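# Move glass vial onto lab balance pan, close doors

## Task

Take the vial from the shelved bench beside the door and carry it to the balance sitting on the shelved bench beside the window. Set it upright on the balance pan, then close every glass door of the balance. The task fails if the balance tips over, is shifted out of position, or gets too much weight on its pan; if the vial ever touches the floor; or if the glass vial breaks, which happens after a drop of more than a few centimetres or a hard knock. The parked cart, pedal bin and stool are movable. At the end the gripper must have released the vial and the robot must be clear of it, and the robot must not have fallen or be left leaning.

## Robot and tools

ROBOT. A Hello Robot Stretch 3 with a single arm: a two-wheeled base (0.33 m long, 0.34 m wide), a lift that raises the arm along a mast, and a telescoping arm that reaches out to the robot's right side. The base cannot go sideways, so moving the gripper forward or back means driving the base. Turning in place pivots about the point between the drive wheels, 0.05 m behind the front edge; with the arm in and wrist folded the swept radius is 0.28 m, and an unfolded, level wrist pokes beyond it. Loose objects may occasionally get nudged by something in the scene.

FRAMES. Base frame: origin on the floor between the drive wheels, x ahead, y to the left, z upward. The odometry frame is the base frame as it was at scene start. hand_pose (reported in the base frame) sits where closed fingertips meet; with all wrist joints at zero its x points up, y back toward the mast, z toward the robot's rear. Fingertips are round pads 0.04 m wide.

execute_actions. Argument actions: a list holding one action or nothing (empty returns state and images only). An action may contain base, joints, or both, plus optional contact_limits; its motions start together. base holds exactly one key: translate_m is a relative straight drive in metres from the base's last reported position, forward positive, -1 to 1; rotate_rad is a relative turn in place, counter-clockwise (left) positive, -3.2 to 3.2. joints is a dictionary of absolute targets by name: lift_m 0 to 1.1 (arm height); arm_m 0 to 0.52 (extension); wrist_yaw_rad -1.345 to 4.42 (0 = along arm, positive toward front, 3.0 = folded over base); wrist_pitch_rad -1.57 to 0.451 (0 level, negative tips fingers down); wrist_roll_rad -2.911 to 2.911 (0 = fingers side by side); gripper_m -0.089 to 0.179 (bigger is wider; real fingertip gap is 0.007 less when nearly shut, 0.025 less when fully open, zero below 0.007); head_pan_rad -3.953 to 1.73 (0 ahead, positive left, -1.57 along the arm); head_tilt_rad -1.53 to 0.419 (negative down). contact_limits accepts only arm_m: a motor_effort percentage (1 to 100) at which the arm motion halts with contact_stop; it also caps the arm's holding force until the next action. Optional cameras: list from head_camera, nav_camera, wrist_camera, all; omitted/null/all gives every camera, [] none. Bad keys or out-of-range values reject the whole call. Any joint not named may keep pushing to an earlier target unreported. An action runs at most 15 s. If a result reports a stop, the remaining motion calls in that same reply are skipped.

wait: seconds 0 to 10; commands nothing, returns the same state and images. zoom_image: camera plus region [x0, y0, x1, y1] in pixels of that camera's latest full image, top-left origin, at most 504 by 504. finished_scene: scene number; ends the scene irreversibly once the last command has been held, and its result reports success and the next task.

RESULTS. base_status and joint_status: how each motion ended. done (for the base, the wheels turned the commanded amount even if slipping); off_target (stopped short, may still push); contact_stop, time_out, torque_fault (old target dropped). Arm and lift halt on firm contact and then go slack until commanded again; a slack lift can sag under load, keep pressing, or be pushed up by closing fingers on a surface. Base, wrist and head never stop on contact. A wrist servo strained for several seconds switches off for 10 s. on_its_own covers uncommanded joints; its held at is a target, not a position. motor_effort: percent of maximum, positive toward higher values, peak in brackets; readings carry sizeable fixed and random error. Positive wheel effort pushes forward. lidar_m: 12 ranges in 30-degree sectors, first straight ahead, counter-clockwise (4th left, 7th behind, 10th right), plane 0.17 m high, 0.15 to 12 m, blind to glass and to the robot; parts of sectors 5, 6, 9, 10 can be hidden. wrist_depth_mm (45 to 1000) and head_depth_mm (280 to 4000, sideways image) are 7x7 median depth grids from the top left. base_odometry counts wheel turns; heading -3.142 to 3.142, left positive; turned_by_wheels and turned_by_imu give turning since last result; base_tilt in degrees, forward and right positive, with a fixed bias up to about 4 degrees. Camera calibration lines give K and T_world_to_cam mapping base frame to camera; the wrist camera pose is least reliable.

SPEED. Base runs at 0.30 m/s and 1.9 rad/s only when stowed (lift_m under 0.30, arm_m under 0.03, wrist_yaw_rad over 2.54); else 0.10 m/s and 0.63 rad/s.

GRIPPER. Close to a value below the vial's width (lower squeezes harder; too hard triggers a stall guard that weakens grip). Release by opening at least 0.02 above the contact value. Reading and done do not confirm a grasp; check cameras.

CAUTIONS. Fold or unfold the wrist only with lift_m 0.32 to 0.95, wrist_pitch_rad -0.4, roll near 0; after folding the lift may go down to 0.25. With yaw below -0.4 keep pitch at -0.5 or lower. Arm pushes against fixed things with the gripper higher than about 0.45 m can tip the robot, more so with raised contact limits or a repeated push. Never drive while gripping or pressing something immovable. If snagged, reverse the last move in small steps; if leaning, free the gripper and drop lift_m to about 0.2. Lower the vial gently, avoid knocking it or the balance, and keep it off the floor.

Each tool is called by a JSON object that holds its "api" and its "payload", one argument or row to a line.

## Session

{"api": "execute_actions", "payload": {
  "actions": []
}}

Scene clock: 0.00 s.
base_odometry: x=+0.000 y=+0.000 heading=+0.000 (m, m, rad; odometry frame)
turned_by_wheels: +0.000 (rad since the last result)
turned_by_imu: +0.000 (rad since the last result)
base_tilt: forward=-0.2 right=+0.7 (deg)
lidar_m: 1.81 1.48 1.88 0.90 0.89 0.96 1.48 1.92 2.76 1.84 1.82 2.02
head_depth_mm: 1932 2634 2645 2638 2454 2569 2403 / 1923 2567 2512 2468 2444 2442 2282 / 1904 2452 2425 2407 2343 1855 2218 / 1898 2342 2262 2306 2267 2232 2207 / 1877 2278 2238 2220 2175 1612 2159 / 1866 2173 2156 2123 1716 1423 2070 / 1854 2103 2086 2053 1684 1386 2015
base_status: not commanded
joint_positions: lift_m=+0.366 arm_m=+0.000 wrist_yaw_rad=+3.096 wrist_pitch_rad=-0.351 wrist_roll_rad=+0.007 gripper_m=+0.037 head_pan_rad=+0.006 head_tilt_rad=-0.016
joint_status: not commanded
motor_effort: left_wheel=+0 right_wheel=-1 lift_m=+23 arm_m=+0 wrist_yaw_rad=+0 wrist_pitch_rad=+5 wrist_roll_rad=+0 gripper_m=+0 head_pan_rad=-1 head_tilt_rad=+2 (%)
hand_pose: x=-0.0107 y=+0.0868 z=+0.3940 quat_wxyz=(+0.140, +0.701, +0.107, +0.691) (m; base frame)
wrist_depth_mm: 682 743 873 - - - - / 719 773 910 - - - - / 778 835 - - - - - / 882 948 - - - - - / 778 788 - 833 835 857 873 / 641 650 - 670 701 684 703 / 547 549 541 566 563 573 580
pictures: head_camera (sideways: a quarter turn clockwise sets it upright), nav_camera (sideways: a quarter turn counterclockwise sets it upright), wrist_camera
Images, in order (width x height): head_camera 896x504, nav_camera 672x504, wrist_camera 644x364.

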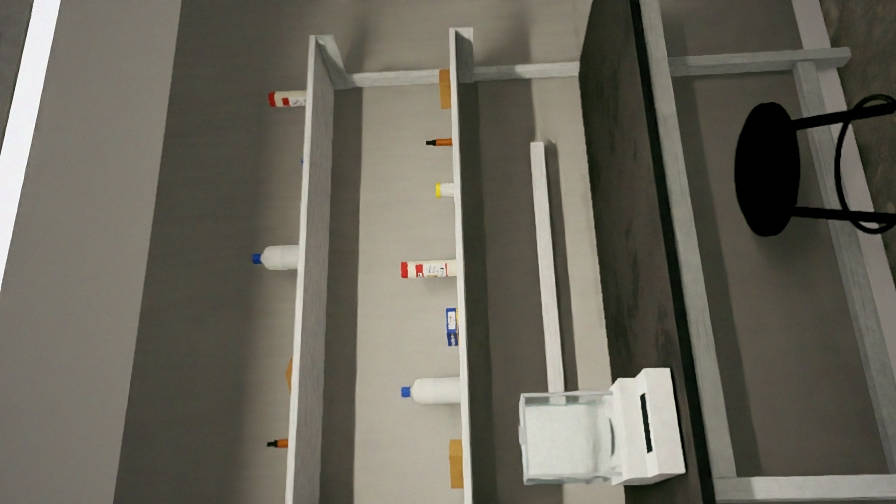

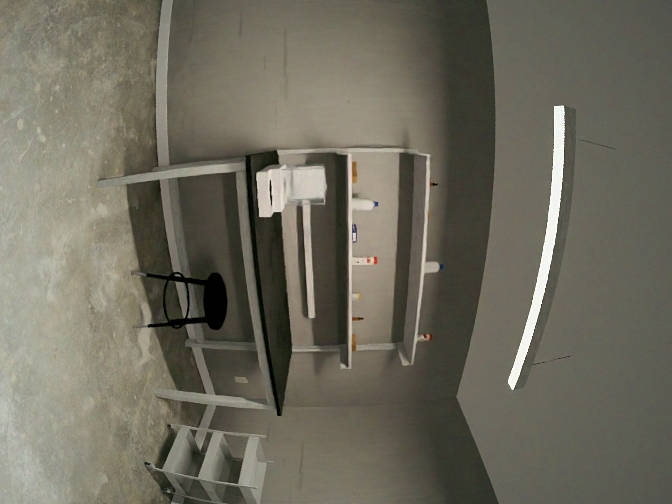

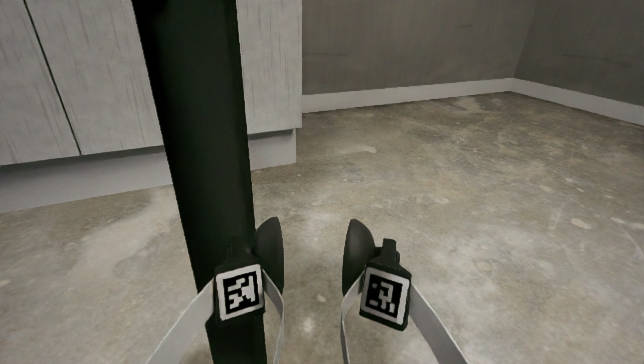

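{"api": "zoom_image", "payload": {
  "camera": "head_camera",
  "region": [490,340,710,504]
}}

{"api": "execute_actions", "payload": {
  "actions": [
    {"joints":{"head_pan_rad":-1.6,"head_tilt_rad":-0.3}}
  ],
  "cameras": ["nav_camera","head_camera"]
}}

{"api": "execute_actions", "payload": {
  "actions": [
    {"joints":{"head_pan_rad":-3.2}}
  ],
  "cameras": ["nav_camera","head_camera"]
}}

{"api": "execute_actions", "payload": {
  "actions": [
    {"joints":{"head_pan_rad":1.5}}
  ],
  "cameras": ["nav_camera","head_camera"]
}}

Region (490, 340, 710, 504) of head_camera's 896x504 image, scaled by 2.291, with more detail than that image has; it fills the top 376 rows of this view, and the rest is white.

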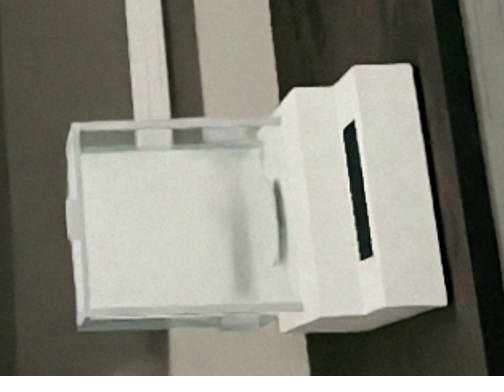

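Scene clock: 5.17 s.
base_odometry: x=+0.000 y=+0.000 heading=+0.000 (m, m, rad; odometry frame)
turned_by_wheels: +0.000 (rad since the last result)
turned_by_imu: -0.001 (rad since the last result)
base_tilt: forward=-0.1 right=+0.6 (deg)
lidar_m: 1.82 1.48 1.88 0.89 0.89 0.97 1.48 1.92 2.75 1.83 1.82 2.02
head_depth_mm: 2470 2523 2670 2773 2866 2109 1650 / 2338 2438 2548 2626 2756 2124 1644 / 2286 2311 2429 2537 2624 2155 1671 / 2149 2244 2348 1969 2057 2067 1676 / 1678 1729 1798 1866 1933 2013 1682 / 1608 1659 1708 1789 1865 1939 1708 / 1554 1597 1661 1727 1787 1851 1703
base_status: not commanded
joint_positions: lift_m=+0.366 arm_m=+0.000 wrist_yaw_rad=+3.096 wrist_pitch_rad=-0.351 wrist_roll_rad=+0.007 gripper_m=+0.037 head_pan_rad=-1.593 head_tilt_rad=-0.296
joint_status: all done
motor_effort: left_wheel=+0(0) right_wheel=-1(1) lift_m=+23(23) arm_m=+0(0) wrist_yaw_rad=+0(0) wrist_pitch_rad=+5(5) wrist_roll_rad=+0(0) gripper_m=+1(0) head_pan_rad=-3(39) head_tilt_rad=-4(29) (%)
hand_pose: x=-0.0107 y=+0.0868 z=+0.3940 quat_wxyz=(+0.140, +0.701, +0.107, +0.691) (m; base frame)
wrist_depth_mm: 682 733 865 - - - - / 719 779 916 - - - - / 770 837 - - - - - / 885 956 - - - - - / 785 787 - 835 841 834 868 / 643 645 - 669 708 693 687 / 543 551 542 556 566 579 592
pictures: head_camera (sideways: a quarter turn clockwise sets it upright), nav_camera (sideways: a quarter turn counterclockwise sets it upright)
camera_calibration (this result's frames):
head_camera: T_world_to_cam=[[0.0478628, 0.270519, -0.961524, 1.26721], [0.998762, 0.000100498, 0.0497447, -0.0680639], [0.0135535, -0.962715, -0.27018, 0.31202], [0, 0, 0, 1]] pos_world=[0.00309844, -0.0424123, 1.30614]
nav_camera: T_world_to_cam=[[-0.0324707, -0.298579, 0.953832, -1.19825], [-0.999433, 0.00115947, -0.0336601, 0.0946863], [0.00894424, -0.954384, -0.298447, 0.339828], [0, 0, 0, 1]] pos_world=[0.0526852, -0.0335547, 1.24753]
Images, in order (width x height): head_camera 896x504, nav_camera 672x504.

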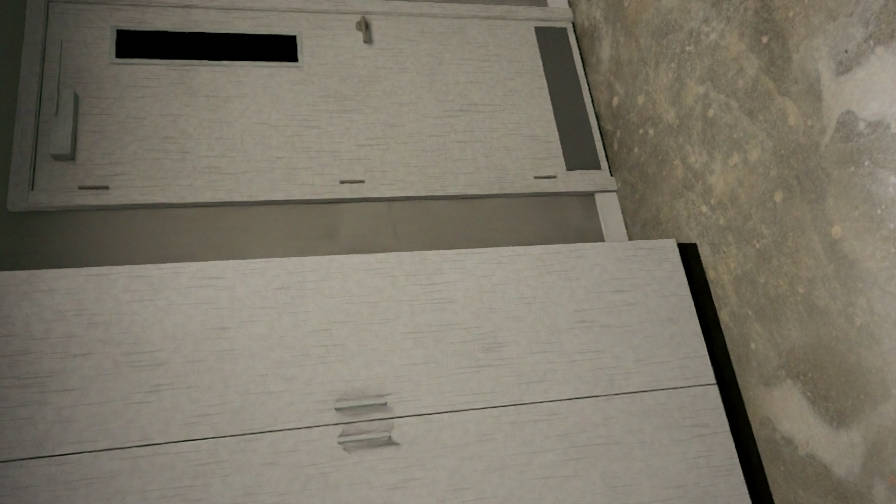

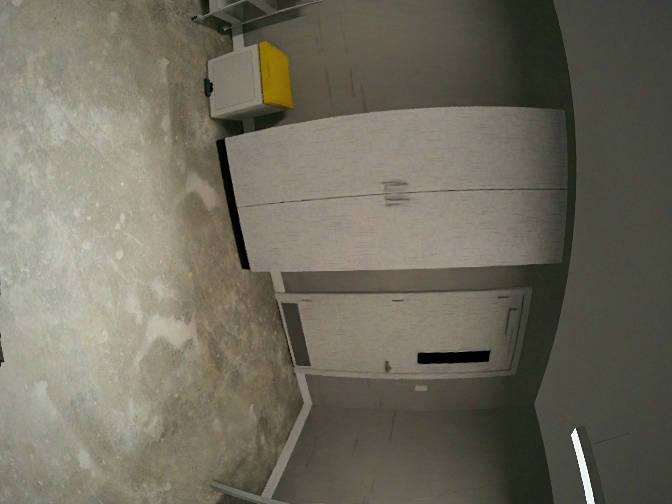

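Scene clock: 6.53 s.
base_odometry: x=+0.000 y=+0.000 heading=+0.000 (m, m, rad; odometry frame)
turned_by_wheels: +0.000 (rad since the last result)
turned_by_imu: +0.000 (rad since the last result)
base_tilt: forward=-0.2 right=+0.8 (deg)
lidar_m: 1.82 1.49 1.88 0.89 0.89 0.97 1.48 1.92 2.75 1.84 1.82 2.02
head_depth_mm: 1507 1567 2073 1606 1309 1373 1467 / 2175 2265 2380 1571 1531 1601 1648 / 2507 2599 2745 2851 2813 2056 1664 / 2467 2563 2664 2786 2840 2061 1675 / 2384 2436 2517 2273 2732 2162 1687 / 2259 2356 2451 2315 2605 2161 1696 / 2189 2274 2314 2286 2457 2203 1698
base_status: not commanded
joint_positions: lift_m=+0.366 arm_m=+0.000 wrist_yaw_rad=+3.096 wrist_pitch_rad=-0.351 wrist_roll_rad=+0.007 gripper_m=+0.037 head_pan_rad=-3.193 head_tilt_rad=-0.296
joint_status: all done
motor_effort: left_wheel=+0(0) right_wheel=-1(1) lift_m=+23(23) arm_m=+0(0) wrist_yaw_rad=+0(1) wrist_pitch_rad=+5(5) wrist_roll_rad=+0(0) gripper_m=+0(0) head_pan_rad=-4(38) head_tilt_rad=-3(3) (%)
hand_pose: x=-0.0107 y=+0.0868 z=+0.3940 quat_wxyz=(+0.140, +0.701, +0.107, +0.691) (m; base frame)
wrist_depth_mm: 684 728 861 - - - - / 714 779 943 - - - - / 762 831 - - - - - / 892 941 - - - - - / 798 800 - 842 829 866 873 / 636 655 - 660 706 688 693 / 546 561 546 568 567 578 583
pictures: head_camera (sideways: a quarter turn clockwise sets it upright), nav_camera (sideways: a quarter turn counterclockwise sets it upright)
camera_calibration (this result's frames):
head_camera: T_world_to_cam=[[0.269116, -0.0557472, -0.961493, 1.26582], [-0.0290694, -0.998339, 0.0497472, -0.0617973], [-0.962669, 0.0145622, -0.27029, 0.318118], [0, 0, 0, 1]] pos_world=[-0.036207, 0.00423877, 1.30614]
nav_camera: T_world_to_cam=[[-0.297612, 0.041181, 0.953798, -1.19658], [0.0303466, 0.998972, -0.0336624, 0.0884077], [-0.954204, 0.0189262, -0.298556, 0.345845], [0, 0, 0, 1]] pos_world=[-0.0287945, -0.0455858, 1.24753]
Images, in order (width x height): head_camera 896x504, nav_camera 672x504.

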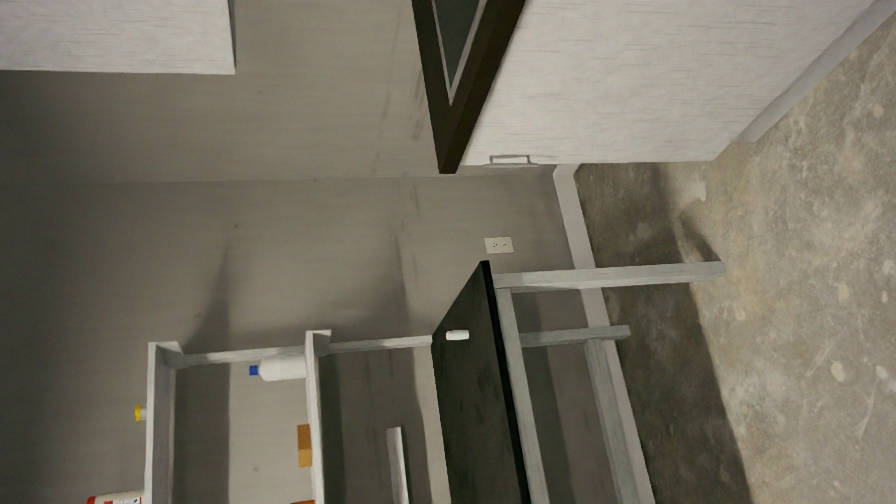

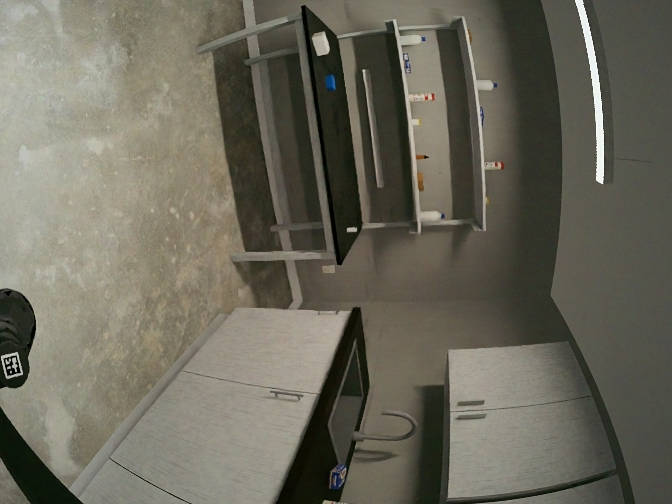

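Scene clock: 9.23 s.
base_odometry: x=+0.000 y=+0.000 heading=+0.000 (m, m, rad; odometry frame)
turned_by_wheels: +0.000 (rad since the last result)
turned_by_imu: -0.001 (rad since the last result)
base_tilt: forward=-0.2 right=+0.7 (deg)
lidar_m: 1.82 1.49 1.88 0.89 0.89 0.96 1.48 1.92 2.76 1.83 1.81 2.03
head_depth_mm: 1689 1761 1855 1949 2060 2062 1646 / 1620 1678 1744 1836 1928 1965 1642 / 1543 1592 1659 1732 1816 1923 1661 / 1474 1519 1586 1647 1722 1801 1663 / 1401 1459 1508 1571 1007 993 1036 / 1058 1093 1435 1142 960 946 982 / 1003 1041 1329 1108 920 894 933
base_status: not commanded
joint_positions: lift_m=+0.366 arm_m=+0.000 wrist_yaw_rad=+3.096 wrist_pitch_rad=-0.351 wrist_roll_rad=+0.007 gripper_m=+0.037 head_pan_rad=+1.493 head_tilt_rad=-0.296
joint_status: all done
motor_effort: left_wheel=+0(0) right_wheel=-1(1) lift_m=+24(24) arm_m=+0(0) wrist_yaw_rad=+0(0) wrist_pitch_rad=+5(5) wrist_roll_rad=+0(0) gripper_m=+0(0) head_pan_rad=+3(38) head_tilt_rad=-2(3) (%)
hand_pose: x=-0.0107 y=+0.0868 z=+0.3940 quat_wxyz=(+0.140, +0.701, +0.107, +0.691) (m; base frame)
wrist_depth_mm: 681 731 863 - - - - / 709 775 934 - - - - / 771 847 - - - - - / 883 938 - - - - - / 789 803 - 830 847 833 854 / 639 653 - 672 701 684 690 / 538 551 537 561 562 576 585
pictures: head_camera (sideways: a quarter turn clockwise sets it upright), nav_camera (sideways: a quarter turn counterclockwise sets it upright)
camera_calibration (this result's frames):
head_camera: T_world_to_cam=[[-0.0629541, -0.267522, -0.961493, 1.26785], [-0.997198, 0.0558687, 0.0497472, -0.0558917], [0.0404089, 0.961931, -0.27029, 0.311999], [0, 0, 0, 1]] pos_world=[0.0114734, 0.042178, 1.30614]
nav_camera: T_world_to_cam=[[0.0491584, 0.296399, 0.953798, -1.1987], [0.997797, -0.0571625, -0.0336624, 0.0825062], [0.0445439, 0.953352, -0.298556, 0.339752], [0, 0, 0, 1]] pos_world=[-0.0385323, 0.0361061, 1.24753]
Images, in order (width x height): head_camera 896x504, nav_camera 672x504.

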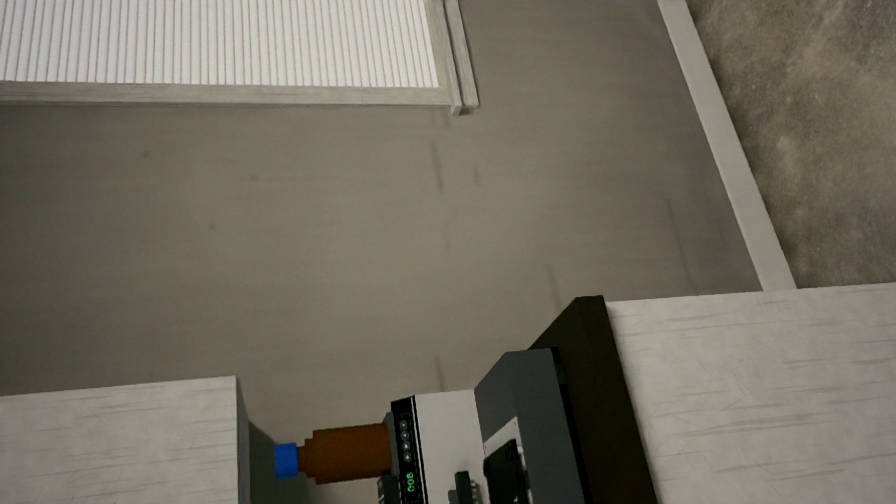

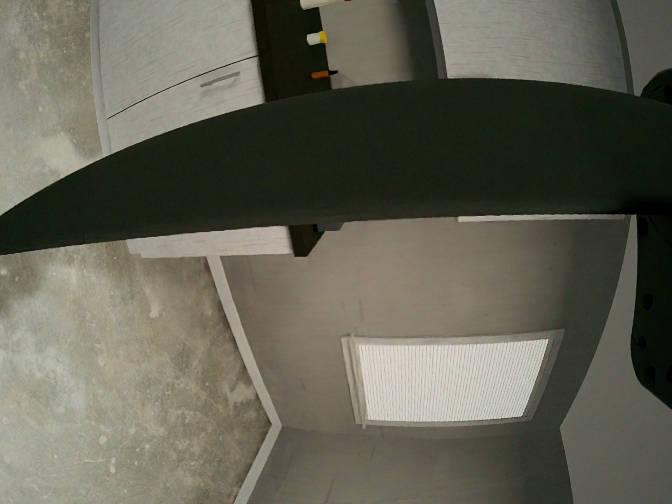

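{"api": "execute_actions", "payload": {
  "actions": [
    {"base":{"rotate_rad":0.1},"joints":{"lift_m":0.28,"head_pan_rad":-1.57,"head_tilt_rad":-0.6}}
  ],
  "cameras": []
}}

{"api": "execute_actions", "payload": {
  "actions": [
    {"base":{"translate_m":-1}}
  ],
  "cameras": []
}}

{"api": "execute_actions", "payload": {
  "actions": [
    {"base":{"translate_m":-0.2}}
  ],
  "cameras": []
}}

{"api": "execute_actions", "payload": {
  "actions": [
    {"base":{"rotate_rad":-1.31},"joints":{"lift_m":0.9,"wrist_pitch_rad":-0.4}}
  ]
}}

Scene clock: 14.87 s.
base_odometry: x=+0.000 y=+0.000 heading=+0.100 (m, m, rad; odometry frame)
turned_by_wheels: +0.100 (rad since the last result)
turned_by_imu: +0.099 (rad since the last result)
base_tilt: forward=-0.2 right=+0.8 (deg)
lidar_m: 1.49 2.23 1.76 0.89 0.89 1.01 1.87 1.92 2.65 1.81 1.81 1.82
head_depth_mm: 2171 2403 2567 2386 1843 1523 1291 / 2119 2279 2509 2421 1849 1534 1297 / 1648 1816 2006 2254 1880 1533 1297 / 1610 1741 1905 2097 1901 1539 1310 / 1570 1678 1842 2036 1901 1554 1311 / 1531 1639 1801 1964 1938 1558 1314 / 1484 1609 1727 1974 1961 1570 1330
base_status: done
joint_positions: lift_m=+0.280 arm_m=+0.000 wrist_yaw_rad=+3.096 wrist_pitch_rad=-0.352 wrist_roll_rad=+0.007 gripper_m=+0.037 head_pan_rad=-1.563 head_tilt_rad=-0.593
joint_status: all done
motor_effort: left_wheel=-2(4) right_wheel=+1(4) lift_m=+20(22) arm_m=+0(0) wrist_yaw_rad=+0(0) wrist_pitch_rad=+5(6) wrist_roll_rad=+0(0) gripper_m=+0(0) head_pan_rad=-4(39) head_tilt_rad=-5(32) (%)
hand_pose: x=-0.0107 y=+0.0866 z=+0.3078 quat_wxyz=(+0.140, +0.701, +0.108, +0.691) (m; base frame)
wrist_depth_mm: 707 757 855 898 - - - / 747 816 888 - - - - / 836 912 - - - - - / 823 858 863 880 919 923 933 / 635 660 - 697 693 707 714 / 532 533 - 548 591 576 571 / 450 480 - - 466 474 482
pictures: none
No camera images: the call's "cameras" was empty. Leave "cameras" out to get every camera's image.

Scene clock: 19.90 s.
base_odometry: x=-0.995 y=-0.100 heading=+0.100 (m, m, rad; odometry frame)
turned_by_wheels: +0.000 (rad since the last result)
turned_by_imu: -0.004 (rad since the last result)
base_tilt: forward=-0.2 right=+0.7 (deg)
lidar_m: 3.12 1.27 0.71 0.60 0.60 0.68 0.87 1.44 1.29 2.53 2.12 2.48
head_depth_mm: 2398 2594 2774 2393 1874 1515 1289 / 2378 2614 2852 2427 1884 1527 1287 / 2311 2510 2748 2479 1887 1535 1298 / 2242 2440 2652 2493 1906 1551 1311 / 2193 2347 2547 2466 1908 1560 1312 / 2129 2338 2517 2517 1925 1557 1326 / 2112 2277 2459 2360 1933 1577 1326
base_status: done
joint_positions: lift_m=+0.280 arm_m=+0.000 wrist_yaw_rad=+3.096 wrist_pitch_rad=-0.352 wrist_roll_rad=+0.007 gripper_m=+0.037 head_pan_rad=-1.563 head_tilt_rad=-0.593
joint_status: not commanded
motor_effort: left_wheel=-1(7) right_wheel=+0(3) lift_m=+20(21) arm_m=+0(0) wrist_yaw_rad=+0(1) wrist_pitch_rad=+6(5) wrist_roll_rad=+0(0) gripper_m=+0(1) head_pan_rad=-3(4) head_tilt_rad=-5(5) (%)
hand_pose: x=-0.0107 y=+0.0866 z=+0.3078 quat_wxyz=(+0.140, +0.701, +0.108, +0.691) (m; base frame)
wrist_depth_mm: 482 501 575 627 688 763 877 / 518 547 619 657 755 853 963 / 545 587 678 746 851 - - / 630 691 800 829 899 912 917 / 643 665 - 684 700 708 726 / 524 542 - 553 589 566 568 / 449 481 - - 470 477 484
pictures: none
No camera images: the call's "cameras" was empty. Leave "cameras" out to get every camera's image.

Scene clock: 22.30 s.
base_odometry: x=-1.194 y=-0.120 heading=+0.100 (m, m, rad; odometry frame)
turned_by_wheels: +0.000 (rad since the last result)
turned_by_imu: -0.001 (rad since the last result)
base_tilt: forward=-0.2 right=+0.8 (deg)
lidar_m: 2.68 1.15 0.64 0.54 0.54 0.68 0.67 1.24 1.24 1.23 2.20 2.46
head_depth_mm: 2171 2287 2314 1337 1853 1516 1283 / 2393 2605 2808 2297 1767 1529 1290 / 2362 2577 2815 2435 1893 1545 1297 / 2269 2503 2733 2477 1895 1533 1300 / 2240 2431 2643 2506 1916 1560 1316 / 2207 2367 2562 2528 1936 1547 1315 / 2117 2294 2508 2518 1920 1553 1327
base_status: done
joint_positions: lift_m=+0.280 arm_m=+0.000 wrist_yaw_rad=+3.096 wrist_pitch_rad=-0.352 wrist_roll_rad=+0.007 gripper_m=+0.037 head_pan_rad=-1.563 head_tilt_rad=-0.593
joint_status: not commanded
motor_effort: left_wheel=-1(7) right_wheel=+0(3) lift_m=+20(20) arm_m=+0(0) wrist_yaw_rad=+1(0) wrist_pitch_rad=+6(6) wrist_roll_rad=+0(0) gripper_m=+0(0) head_pan_rad=-4(3) head_tilt_rad=-5(5) (%)
hand_pose: x=-0.0107 y=+0.0866 z=+0.3078 quat_wxyz=(+0.140, +0.701, +0.108, +0.691) (m; base frame)
wrist_depth_mm: 436 459 532 557 619 700 794 / 470 490 565 611 665 774 882 / 496 527 617 665 754 931 - / 616 625 755 796 882 940 956 / 642 652 - 687 695 706 711 / 530 538 - 554 583 563 577 / 448 481 - - 465 470 475
pictures: none
No camera images: the call's "cameras" was empty. Leave "cameras" out to get every camera's image.

Scene clock: 28.77 s.
base_odometry: x=-1.194 y=-0.120 heading=-1.210 (m, m, rad; odometry frame)
turned_by_wheels: -1.310 (rad since the last result)
turned_by_imu: -1.313 (rad since the last result)
base_tilt: forward=-0.2 right=+0.7 (deg)
lidar_m: 2.20 2.22 3.03 2.67 0.80 0.57 0.54 0.56 0.67 1.24 1.29 1.23
head_depth_mm: 926 1259 1359 998 772 1522 - / 1134 1272 1355 1009 777 1493 1366 / 1132 1266 1354 1020 785 1496 1365 / 1122 1247 1341 1029 789 1504 1381 / 1142 1250 1337 1039 794 1522 1392 / 1116 1242 1341 1045 802 1482 1322 / 1129 1248 1353 1062 806 1486 1322
base_status: done
joint_positions: lift_m=+0.900 arm_m=+0.000 wrist_yaw_rad=+3.096 wrist_pitch_rad=-0.414 wrist_roll_rad=+0.007 gripper_m=+0.037 head_pan_rad=-1.563 head_tilt_rad=-0.593
joint_status: all done
motor_effort: left_wheel=+1(5) right_wheel=-2(8) lift_m=+26(28) arm_m=+0(0) wrist_yaw_rad=+1(0) wrist_pitch_rad=+5(5) wrist_roll_rad=+0(0) gripper_m=+0(1) head_pan_rad=-3(4) head_tilt_rad=-4(5) (%)
hand_pose: x=-0.0110 y=+0.0794 z=+0.9135 quat_wxyz=(+0.162, +0.697, +0.129, +0.686) (m; base frame)
wrist_depth_mm: 806 - - - - - - / 729 - - - - - - / 739 - - - - - - / 716 - - - - - - / 721 - - - - - - / 701 - - - - - - / 702 - - - - - -
pictures: head_camera (sideways: a quarter turn clockwise sets it upright), nav_camera (sideways: a quarter turn counterclockwise sets it upright), wrist_camera
camera_calibration (this result's frames):
head_camera: T_world_to_cam=[[0.0377709, 0.541264, -0.840004, 1.10872], [0.99844, 0.0141561, 0.0540166, -0.0736033], [0.0411284, -0.840734, -0.539884, 0.66282], [0, 0, 0, 1]] pos_world=[0.00435051, -0.041811, 1.29315]
nav_camera: T_world_to_cam=[[-0.0215812, -0.565392, 0.82454, -1.02964], [-0.999111, -0.0176771, -0.0382716, 0.100674], [0.0362139, -0.824633, -0.564508, 0.685875], [0, 0, 0, 1]] pos_world=[0.0535254, -0.0147768, 1.24002]
wrist_camera: T_world_to_cam=[[0.997993, -0.0544683, 0.0322892, -0.0218541], [-0.00229131, -0.540671, -0.841231, 0.846903], [0.0632783, 0.839469, -0.539711, 0.588544], [0, 0, 0, 1]] pos_world=[-0.0134913, -0.0373597, 1.03079]
Images, in order (width x height): head_camera 896x504, nav_camera 672x504, wrist_camera 644x364.

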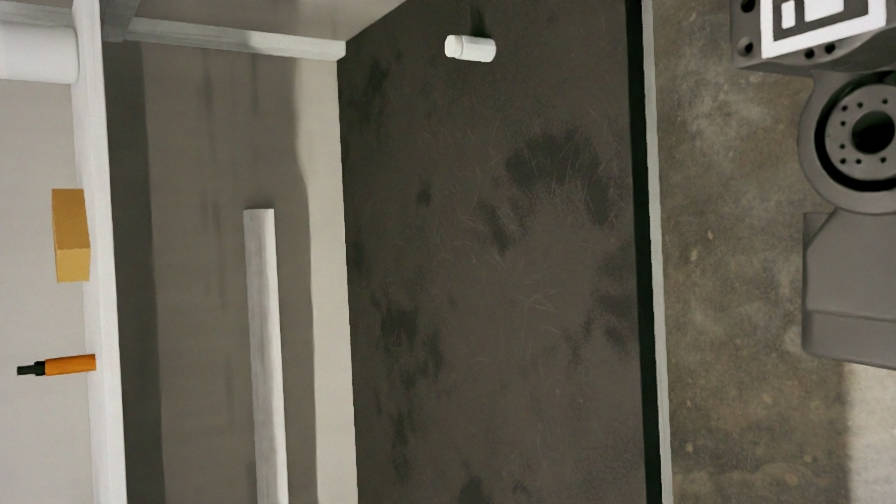

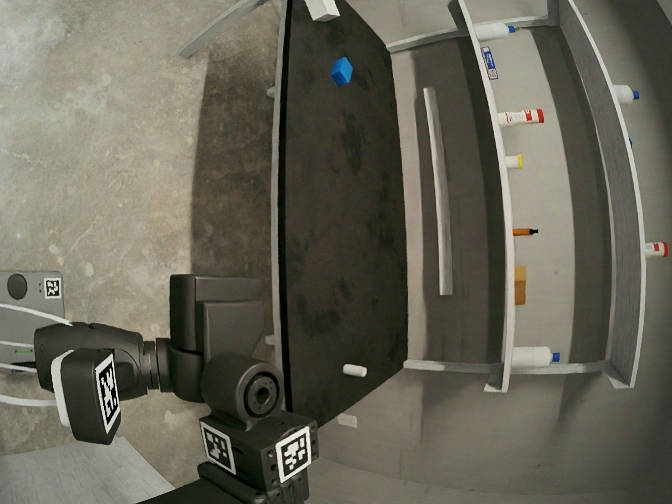

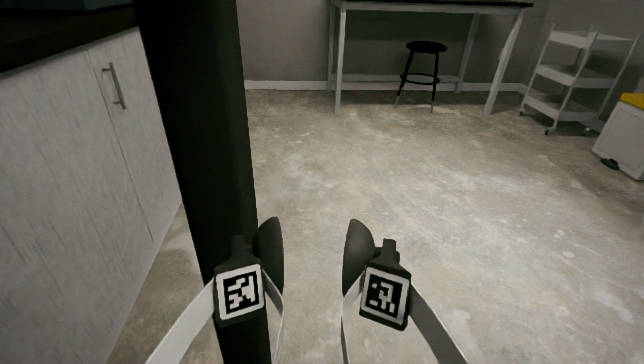

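{"api": "execute_actions", "payload": {
  "actions": [
    {"base":{"translate_m":-0.17},"joints":{"wrist_yaw_rad":0,"gripper_m":0.12,"lift_m":0.94}}
  ],
  "cameras": []
}}

{"api": "execute_actions", "payload": {
  "actions": [
    {"joints":{"wrist_pitch_rad":0,"arm_m":0.2,"lift_m":0.88}}
  ]
}}

Scene clock: 33.13 s.
base_odometry: x=-1.254 y=+0.039 heading=-1.210 (m, m, rad; odometry frame)
turned_by_wheels: +0.000 (rad since the last result)
turned_by_imu: -0.001 (rad since the last result)
base_tilt: forward=-0.2 right=+0.7 (deg)
lidar_m: 2.36 2.39 3.07 2.70 0.55 0.39 0.37 0.38 0.61 0.61 1.29 1.38
head_depth_mm: 1171 1284 1407 1573 1696 - - / 1142 1261 1389 1052 801 - - / 941 1276 1352 1012 808 - - / 1134 1277 1361 1027 799 1504 1279 / 1119 1265 1348 1038 796 1514 1311 / 1122 1261 1337 1050 798 1479 1312 / 1113 1250 1360 1056 810 1487 1323
base_status: done
joint_positions: lift_m=+0.940 arm_m=+0.000 wrist_yaw_rad=+0.002 wrist_pitch_rad=-0.414 wrist_roll_rad=+0.007 gripper_m=+0.120 head_pan_rad=-1.563 head_tilt_rad=-0.593
joint_status: all done
motor_effort: left_wheel=+1(2) right_wheel=-2(7) lift_m=+26(27) arm_m=+0(0) wrist_yaw_rad=-1(3) wrist_pitch_rad=+5(5) wrist_roll_rad=+0(0) gripper_m=+1(81) head_pan_rad=-3(3) head_tilt_rad=-5(4) (%)
hand_pose: x=-0.0211 y=-0.3702 z=+0.9533 quat_wxyz=(+0.690, +0.146, -0.694, -0.146) (m; base frame)
wrist_depth_mm: 1000 - - - - - - / - - - - - - - / 734 752 768 784 - - - / 554 567 567 575 - - - / 447 450 454 468 471 - - / - - - - 554 - - / - - - - - - -
pictures: none
No camera images: the call's "cameras" was empty. Leave "cameras" out to get every camera's image.

Scene clock: 35.83 s.
base_odometry: x=-1.254 y=+0.039 heading=-1.210 (m, m, rad; odometry frame)
turned_by_wheels: +0.000 (rad since the last result)
turned_by_imu: -0.001 (rad since the last result)
base_tilt: forward=-0.2 right=+0.6 (deg)
lidar_m: 2.36 2.40 3.09 2.70 0.55 0.39 0.37 0.38 0.61 0.61 1.29 1.38
head_depth_mm: 1175 1284 1403 1520 - 1469 1278 / 1127 1259 1387 1486 - 863 1014 / 936 1266 1363 1109 - 1496 1296 / 1136 1260 1350 1073 776 1505 1311 / 1122 1265 1350 1036 795 1514 1323 / 1119 1257 1346 1047 799 1483 1318 / 1113 1262 1350 1054 806 1490 1326
base_status: not commanded
joint_positions: lift_m=+0.880 arm_m=+0.200 wrist_yaw_rad=+0.001 wrist_pitch_rad=-0.020 wrist_roll_rad=+0.007 gripper_m=+0.120 head_pan_rad=-1.563 head_tilt_rad=-0.593
joint_status: all done
motor_effort: left_wheel=+1(1) right_wheel=-2(3) lift_m=+20(22) arm_m=+4(5) wrist_yaw_rad=+0(1) wrist_pitch_rad=+7(8) wrist_roll_rad=+0(0) gripper_m=+0(0) head_pan_rad=-3(3) head_tilt_rad=-5(4) (%)
hand_pose: x=-0.0213 y=-0.6003 z=+0.9897 quat_wxyz=(+0.705, +0.008, -0.709, -0.007) (m; base frame)
wrist_depth_mm: 606 668 642 630 892 928 970 / 892 903 914 935 957 971 979 / 919 907 956 962 948 978 - / 950 955 969 - - - - / 830 857 871 880 - - - / 567 - 587 581 596 - - / 441 415 446 444 468 - -
pictures: head_camera (sideways: a quarter turn clockwise sets it upright), nav_camera (sideways: a quarter turn counterclockwise sets it upright), wrist_camera
camera_calibration (this result's frames):
head_camera: T_world_to_cam=[[0.037778, 0.541263, -0.840004, 1.10872], [0.99844, 0.0141431, 0.0540166, -0.0736033], [0.0411174, -0.840734, -0.539884, 0.66282], [0, 0, 0, 1]] pos_world=[0.00434997, -0.0418109, 1.29315]
nav_camera: T_world_to_cam=[[-0.0215886, -0.565391, 0.82454, -1.02964], [-0.999111, -0.0176641, -0.0382716, 0.100674], [0.0362032, -0.824634, -0.564508, 0.685875], [0, 0, 0, 1]] pos_world=[0.0535252, -0.0147775, 1.24002]
wrist_camera: T_world_to_cam=[[-0.999455, 0.0198594, 0.0263815, -0.0431539], [-0.0224806, 0.175974, -0.984138, 1.11474], [-0.0241868, -0.984195, -0.175431, -0.256287], [0, 0, 0, 1]] pos_world=[-0.0242691, -0.447544, 1.05324]
Images, in order (width x height): head_camera 896x504, nav_camera 672x504, wrist_camera 644x364.

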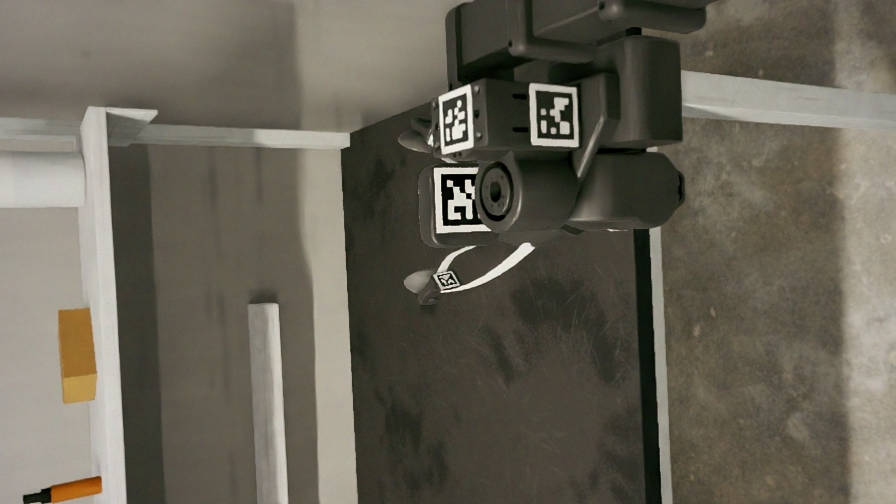

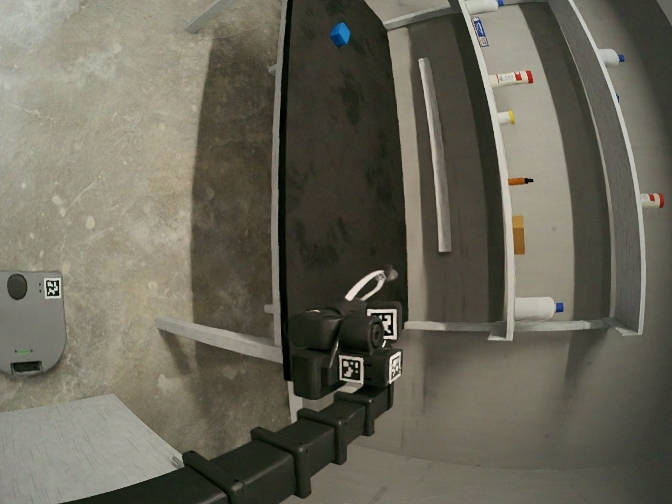

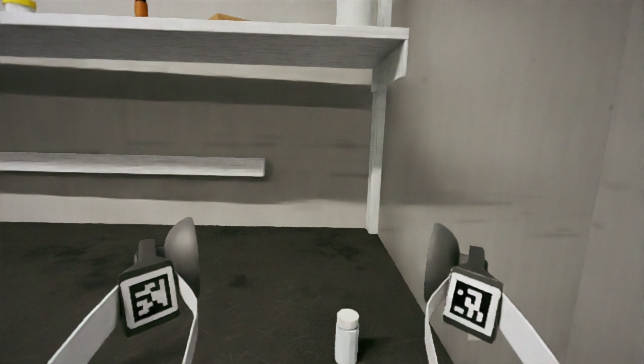

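{"api": "execute_actions", "payload": {
  "actions": [
    {"base":{"translate_m":-0.04},"joints":{"wrist_pitch_rad":-0.15,"arm_m":0.27,"lift_m":0.71}}
  ],
  "cameras": ["wrist_camera","nav_camera"]
}}

Scene clock: 39.67 s.
base_odometry: x=-1.268 y=+0.077 heading=-1.210 (m, m, rad; odometry frame)
turned_by_wheels: +0.000 (rad since the last result)
turned_by_imu: -0.001 (rad since the last result)
base_tilt: forward=-0.2 right=+0.8 (deg)
lidar_m: 2.41 2.43 3.09 1.50 0.49 0.35 0.33 0.34 1.29 0.60 1.29 1.41
head_depth_mm: 1177 1286 1409 1556 1734 1554 - / 1170 1277 1404 1504 831 - 1205 / 1008 1250 1342 1015 838 - 1279 / 1126 1265 1355 1028 811 1506 1303 / 1136 1265 1348 1037 792 1520 1309 / 973 1255 1346 1048 800 1517 1313 / 1130 1260 1350 1062 807 1487 1329
base_status: done
joint_positions: lift_m=+0.710 arm_m=+0.270 wrist_yaw_rad=+0.001 wrist_pitch_rad=-0.163 wrist_roll_rad=+0.007 gripper_m=+0.120 head_pan_rad=-1.563 head_tilt_rad=-0.593
joint_status: all done
motor_effort: left_wheel=+1(3) right_wheel=-2(6) lift_m=+20(20) arm_m=+4(3) wrist_yaw_rad=-1(1) wrist_pitch_rad=+5(6) wrist_roll_rad=+0(0) gripper_m=+0(0) head_pan_rad=-3(3) head_tilt_rad=-4(4) (%)
hand_pose: x=-0.0213 y=-0.6635 z=+0.7835 quat_wxyz=(+0.702, +0.058, -0.707, -0.058) (m; base frame)
wrist_depth_mm: 749 773 774 796 829 827 843 / 812 827 836 848 860 889 868 / 577 608 634 670 903 899 941 / 319 324 337 293 353 968 985 / 218 223 225 229 235 - - / 166 - 171 173 175 178 935 / 139 130 137 138 139 136 143
pictures: nav_camera (sideways: a quarter turn counterclockwise sets it upright), wrist_camera
camera_calibration (this result's frames):
nav_camera: T_world_to_cam=[[-0.0215885, -0.565391, 0.82454, -1.02964], [-0.999111, -0.0176642, -0.0382716, 0.100674], [0.0362033, -0.824634, -0.564508, 0.685875], [0, 0, 0, 1]] pos_world=[0.0535252, -0.0147775, 1.24002]
wrist_camera: T_world_to_cam=[[-0.999449, 0.016034, 0.0290515, -0.0411324], [-0.0225309, 0.31483, -0.948881, 0.987432], [-0.0243606, -0.949013, -0.314295, -0.222529], [0, 0, 0, 1]] pos_world=[-0.024283, -0.521397, 0.86821]
Images, in order (width x height): nav_camera 672x504, wrist_camera 644x364.

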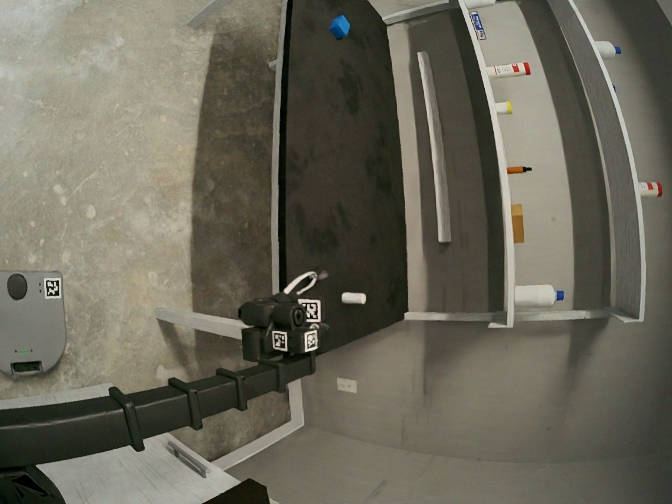

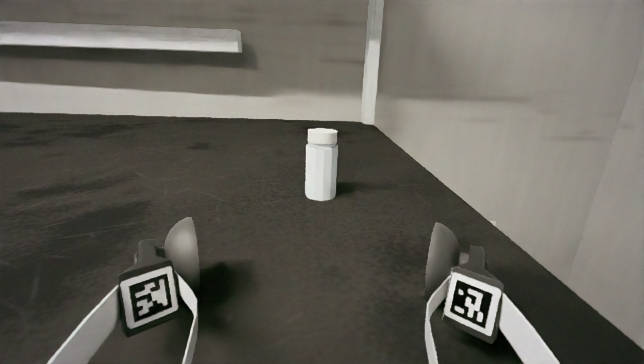

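{"api": "execute_actions", "payload": {
  "actions": [
    {"joints":{"lift_m":0.73}}
  ],
  "cameras": []
}}

{"api": "execute_actions", "payload": {
  "actions": [
    {"base":{"translate_m":-0.006},"joints":{"arm_m":0.385}}
  ],
  "cameras": ["wrist_camera","nav_camera"]
}}

Scene clock: 41.77 s.
base_odometry: x=-1.268 y=+0.077 heading=-1.210 (m, m, rad; odometry frame)
turned_by_wheels: +0.000 (rad since the last result)
turned_by_imu: +0.000 (rad since the last result)
base_tilt: forward=-0.3 right=+0.8 (deg)
lidar_m: 2.41 2.44 3.10 1.50 0.49 0.35 0.33 0.34 1.30 0.60 1.29 1.42
head_depth_mm: 1168 1280 1410 1561 1727 - - / 1179 1272 1407 1520 833 - 1230 / 1010 1240 1349 1018 866 - 1278 / 1130 1277 1366 1021 789 1504 1301 / 1138 1260 1351 1038 795 1510 1314 / 973 1256 1346 1045 797 1522 1319 / 1133 1257 1354 1059 809 1489 1322
base_status: not commanded
joint_positions: lift_m=+0.730 arm_m=+0.270 wrist_yaw_rad=+0.001 wrist_pitch_rad=-0.165 wrist_roll_rad=+0.007 gripper_m=+0.120 head_pan_rad=-1.563 head_tilt_rad=-0.593
joint_status: all done
motor_effort: left_wheel=+0(1) right_wheel=-3(3) lift_m=+25(27) arm_m=+4(4) wrist_yaw_rad=-1(0) wrist_pitch_rad=+6(6) wrist_roll_rad=+0(0) gripper_m=+0(0) head_pan_rad=-3(3) head_tilt_rad=-5(5) (%)
hand_pose: x=-0.0213 y=-0.6634 z=+0.8026 quat_wxyz=(+0.702, +0.059, -0.707, -0.059) (m; base frame)
wrist_depth_mm: 753 772 791 799 820 839 849 / 829 838 839 848 850 876 877 / 668 706 747 780 910 943 930 / 370 382 391 338 456 965 986 / 256 262 264 270 275 - - / 195 - 201 203 205 220 989 / 164 153 161 163 165 160 911
pictures: none
No camera images: the call's "cameras" was empty. Leave "cameras" out to get every camera's image.

Scene clock: 43.87 s.
base_odometry: x=-1.270 y=+0.083 heading=-1.210 (m, m, rad; odometry frame)
turned_by_wheels: +0.000 (rad since the last result)
turned_by_imu: +0.000 (rad since the last result)
base_tilt: forward=-0.2 right=+0.8 (deg)
lidar_m: 2.41 2.45 3.10 1.48 0.48 0.34 0.33 0.34 1.29 0.60 1.29 1.42
head_depth_mm: 1172 1284 1419 1566 1712 - - / 1176 1282 1408 1518 - 849 1243 / 1009 1259 1345 1059 - 1454 1265 / 1115 1269 1364 1067 764 1515 1306 / 1142 1261 1349 1040 794 1518 1311 / 970 1265 1348 1045 800 1525 1311 / 1131 1256 1363 1058 807 1498 1319
base_status: done
joint_positions: lift_m=+0.730 arm_m=+0.385 wrist_yaw_rad=+0.001 wrist_pitch_rad=-0.165 wrist_roll_rad=+0.007 gripper_m=+0.120 head_pan_rad=-1.563 head_tilt_rad=-0.593
joint_status: all done
motor_effort: left_wheel=+1(2) right_wheel=-2(7) lift_m=+26(25) arm_m=+4(2) wrist_yaw_rad=-1(0) wrist_pitch_rad=+6(6) wrist_roll_rad=+0(0) gripper_m=+0(0) head_pan_rad=-3(3) head_tilt_rad=-4(5) (%)
hand_pose: x=-0.0213 y=-0.7784 z=+0.8026 quat_wxyz=(+0.702, +0.059, -0.707, -0.059) (m; base frame)
wrist_depth_mm: 601 659 683 695 706 724 730 / 693 702 715 742 747 758 785 / 672 728 742 754 775 794 816 / 370 378 390 398 504 848 870 / 254 260 265 184 273 884 901 / 194 - 200 187 204 940 957 / 163 153 161 162 163 160 948
pictures: nav_camera (sideways: a quarter turn counterclockwise sets it upright), wrist_camera
camera_calibration (this result's frames):
nav_camera: T_world_to_cam=[[-0.0215886, -0.565392, 0.82454, -1.02964], [-0.999111, -0.0176641, -0.0382716, 0.100674], [0.0362032, -0.824634, -0.564508, 0.685875], [0, 0, 0, 1]] pos_world=[0.0535252, -0.0147775, 1.24002]
wrist_camera: T_world_to_cam=[[-0.999448, 0.0160451, 0.0290842, -0.0398822], [-0.0225054, 0.316891, -0.948195, 1.04279], [-0.0244304, -0.948326, -0.316355, -0.323333], [0, 0, 0, 1]] pos_world=[-0.024291, -0.636436, 0.887638]
Images, in order (width x height): nav_camera 672x504, wrist_camera 644x364.

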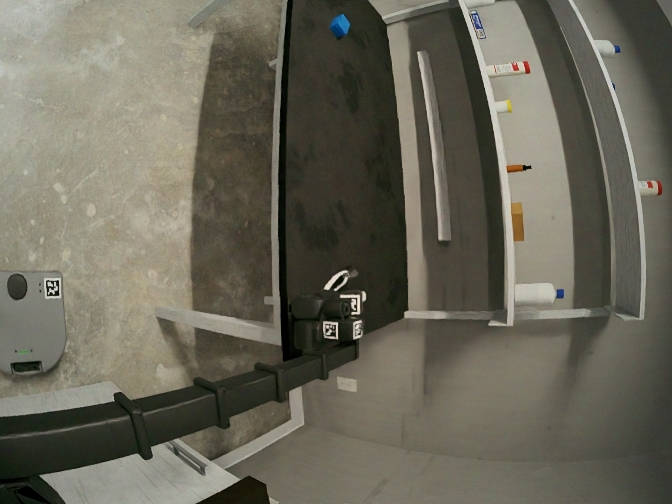

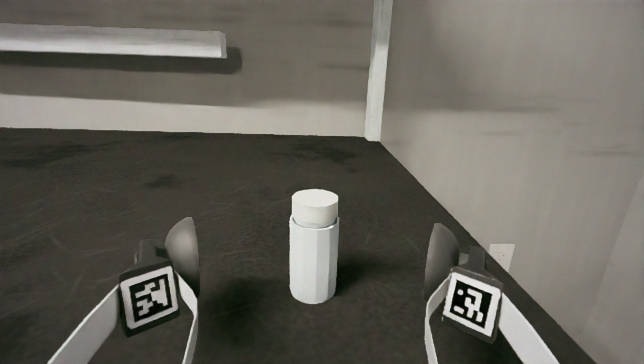

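{"api": "execute_actions", "payload": {
  "actions": [
    {"joints":{"arm_m":0.422}}
  ],
  "cameras": []
}}

{"api": "execute_actions", "payload": {
  "actions": [
    {"joints":{"gripper_m":0.01}}
  ],
  "cameras": ["wrist_camera"]
}}

{"api": "execute_actions", "payload": {
  "actions": [
    {"joints":{"lift_m":0.8}}
  ],
  "cameras": ["wrist_camera"]
}}

Scene clock: 46.20 s.
base_odometry: x=-1.270 y=+0.083 heading=-1.210 (m, m, rad; odometry frame)
turned_by_wheels: +0.000 (rad since the last result)
turned_by_imu: -0.001 (rad since the last result)
base_tilt: forward=-0.2 right=+0.8 (deg)
lidar_m: 2.41 2.44 3.10 1.48 0.48 0.34 0.33 0.34 1.29 0.60 1.29 1.42
head_depth_mm: 1175 1284 1417 1562 1723 - - / 1172 1278 1398 1532 - 848 1238 / 1012 1258 1340 1081 722 1469 1277 / 1117 1263 1352 1068 764 1509 1307 / 1141 1263 1349 1039 792 1505 1310 / 970 1256 1342 1051 800 1521 1325 / 1135 1255 1354 1059 804 1494 1323
base_status: not commanded
joint_positions: lift_m=+0.730 arm_m=+0.422 wrist_yaw_rad=+0.001 wrist_pitch_rad=-0.165 wrist_roll_rad=+0.007 gripper_m=+0.120 head_pan_rad=-1.563 head_tilt_rad=-0.593
joint_status: all done
motor_effort: left_wheel=+1(0) right_wheel=-3(3) lift_m=+25(25) arm_m=+4(3) wrist_yaw_rad=+0(1) wrist_pitch_rad=+6(6) wrist_roll_rad=+0(0) gripper_m=+0(0) head_pan_rad=-3(4) head_tilt_rad=-5(4) (%)
hand_pose: x=-0.0213 y=-0.8154 z=+0.8026 quat_wxyz=(+0.702, +0.059, -0.707, -0.059) (m; base frame)
wrist_depth_mm: 560 563 644 663 664 689 693 / 664 680 690 690 705 722 728 / 679 704 710 716 734 769 779 / 366 379 392 399 505 802 813 / 255 259 264 238 273 859 868 / 194 - 199 144 204 906 920 / 163 152 161 151 163 159 948
pictures: none
No camera images: the call's "cameras" was empty. Leave "cameras" out to get every camera's image.

Scene clock: 47.80 s.
base_odometry: x=-1.270 y=+0.083 heading=-1.210 (m, m, rad; odometry frame)
turned_by_wheels: +0.000 (rad since the last result)
turned_by_imu: +0.000 (rad since the last result)
base_tilt: forward=-0.2 right=+0.9 (deg)
lidar_m: 2.41 2.45 3.11 1.48 0.48 0.34 0.33 0.34 1.29 0.60 1.29 1.42
head_depth_mm: 1180 1291 1416 1575 1736 - - / 1172 1278 1401 1533 - 848 1235 / 1005 1262 1349 1083 722 1456 1270 / 1114 1266 1350 1051 773 1512 1299 / 1130 1269 1340 1032 795 1499 1303 / 971 1256 1343 1046 799 1528 1317 / 1132 1257 1352 1057 809 1494 1322
base_status: not commanded
joint_positions: lift_m=+0.730 arm_m=+0.422 wrist_yaw_rad=+0.001 wrist_pitch_rad=-0.166 wrist_roll_rad=+0.007 gripper_m=+0.011 head_pan_rad=-1.563 head_tilt_rad=-0.593
joint_status: all done
motor_effort: left_wheel=+1(0) right_wheel=-2(2) lift_m=+25(25) arm_m=+4(4) wrist_yaw_rad=+0(1) wrist_pitch_rad=+6(6) wrist_roll_rad=+0(0) gripper_m=-10(84) head_pan_rad=-4(3) head_tilt_rad=-5(5) (%)
hand_pose: x=-0.0213 y=-0.8153 z=+0.8024 quat_wxyz=(+0.702, +0.059, -0.707, -0.059) (m; base frame)
wrist_depth_mm: 569 568 655 660 662 669 685 / 665 670 686 693 712 722 734 / 693 699 706 721 739 763 778 / 363 373 384 400 501 809 806 / 254 258 270 147 274 847 869 / 194 197 203 138 210 217 915 / 157 159 158 148 163 165 901
pictures: wrist_camera
camera_calibration (this result's frames):
wrist_camera: T_world_to_cam=[[-0.999448, 0.0160206, 0.0290978, -0.0393142], [-0.0225058, 0.317677, -0.947932, 1.05473], [-0.0244301, -0.948064, -0.317141, -0.357593], [0, 0, 0, 1]] pos_world=[-0.024291, -0.673455, 0.88755]
Images, in order (width x height): wrist_camera 644x364.

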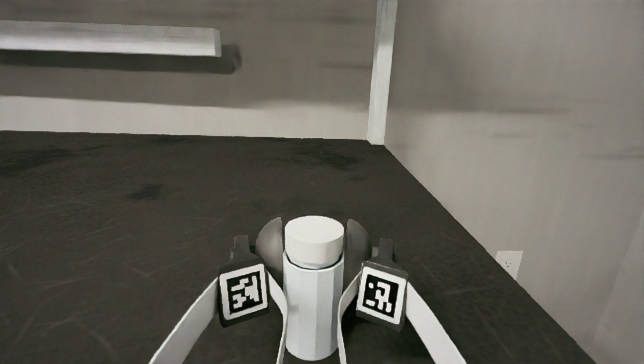

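Scene clock: 49.27 s.
base_odometry: x=-1.270 y=+0.083 heading=-1.210 (m, m, rad; odometry frame)
turned_by_wheels: +0.000 (rad since the last result)
turned_by_imu: +0.000 (rad since the last result)
base_tilt: forward=-0.1 right=+0.7 (deg)
lidar_m: 2.42 2.45 3.11 1.48 0.48 0.34 0.33 0.34 1.29 0.60 1.29 1.42
head_depth_mm: 1185 1283 1415 1562 - - 1256 / 1176 1276 1400 1491 756 1426 1244 / 1007 1256 1336 - 760 1458 1272 / 1115 1275 1362 1026 786 1502 1310 / 1144 1265 1354 1033 792 1499 1318 / 967 1263 1342 1041 799 1524 1309 / 1130 1258 1363 1052 806 1490 1327
base_status: not commanded
joint_positions: lift_m=+0.800 arm_m=+0.422 wrist_yaw_rad=+0.001 wrist_pitch_rad=-0.167 wrist_roll_rad=+0.007 gripper_m=+0.011 head_pan_rad=-1.563 head_tilt_rad=-0.593
joint_status: all done
motor_effort: left_wheel=+1(1) right_wheel=-2(3) lift_m=+25(27) arm_m=+4(4) wrist_yaw_rad=-1(0) wrist_pitch_rad=+6(6) wrist_roll_rad=+0(0) gripper_m=-10(10) head_pan_rad=-3(3) head_tilt_rad=-5(5) (%)
hand_pose: x=-0.0213 y=-0.8153 z=+0.8721 quat_wxyz=(+0.702, +0.059, -0.707, -0.059) (m; base frame)
wrist_depth_mm: 627 653 653 658 662 682 698 / 582 669 675 702 692 721 723 / 696 705 714 722 749 758 783 / 568 581 606 613 779 793 817 / 396 403 427 147 652 857 869 / 301 305 315 138 335 910 932 / 243 244 244 149 254 990 950
pictures: wrist_camera
camera_calibration (this result's frames):
wrist_camera: T_world_to_cam=[[-0.999448, 0.0159926, 0.0291143, -0.041382], [-0.0225061, 0.318617, -0.947616, 1.12131], [-0.0244311, -0.947749, -0.318081, -0.334337], [0, 0, 0, 1]] pos_world=[-0.0242911, -0.673474, 0.957431]
Images, in order (width x height): wrist_camera 644x364.

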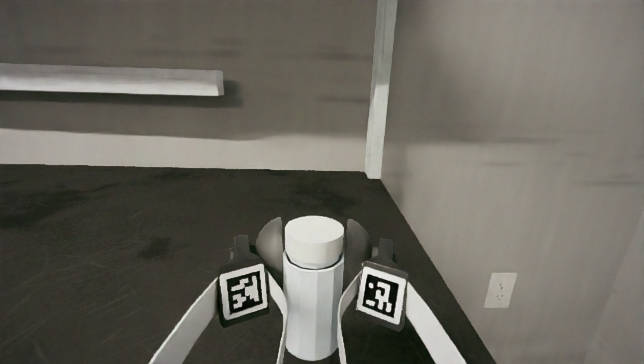

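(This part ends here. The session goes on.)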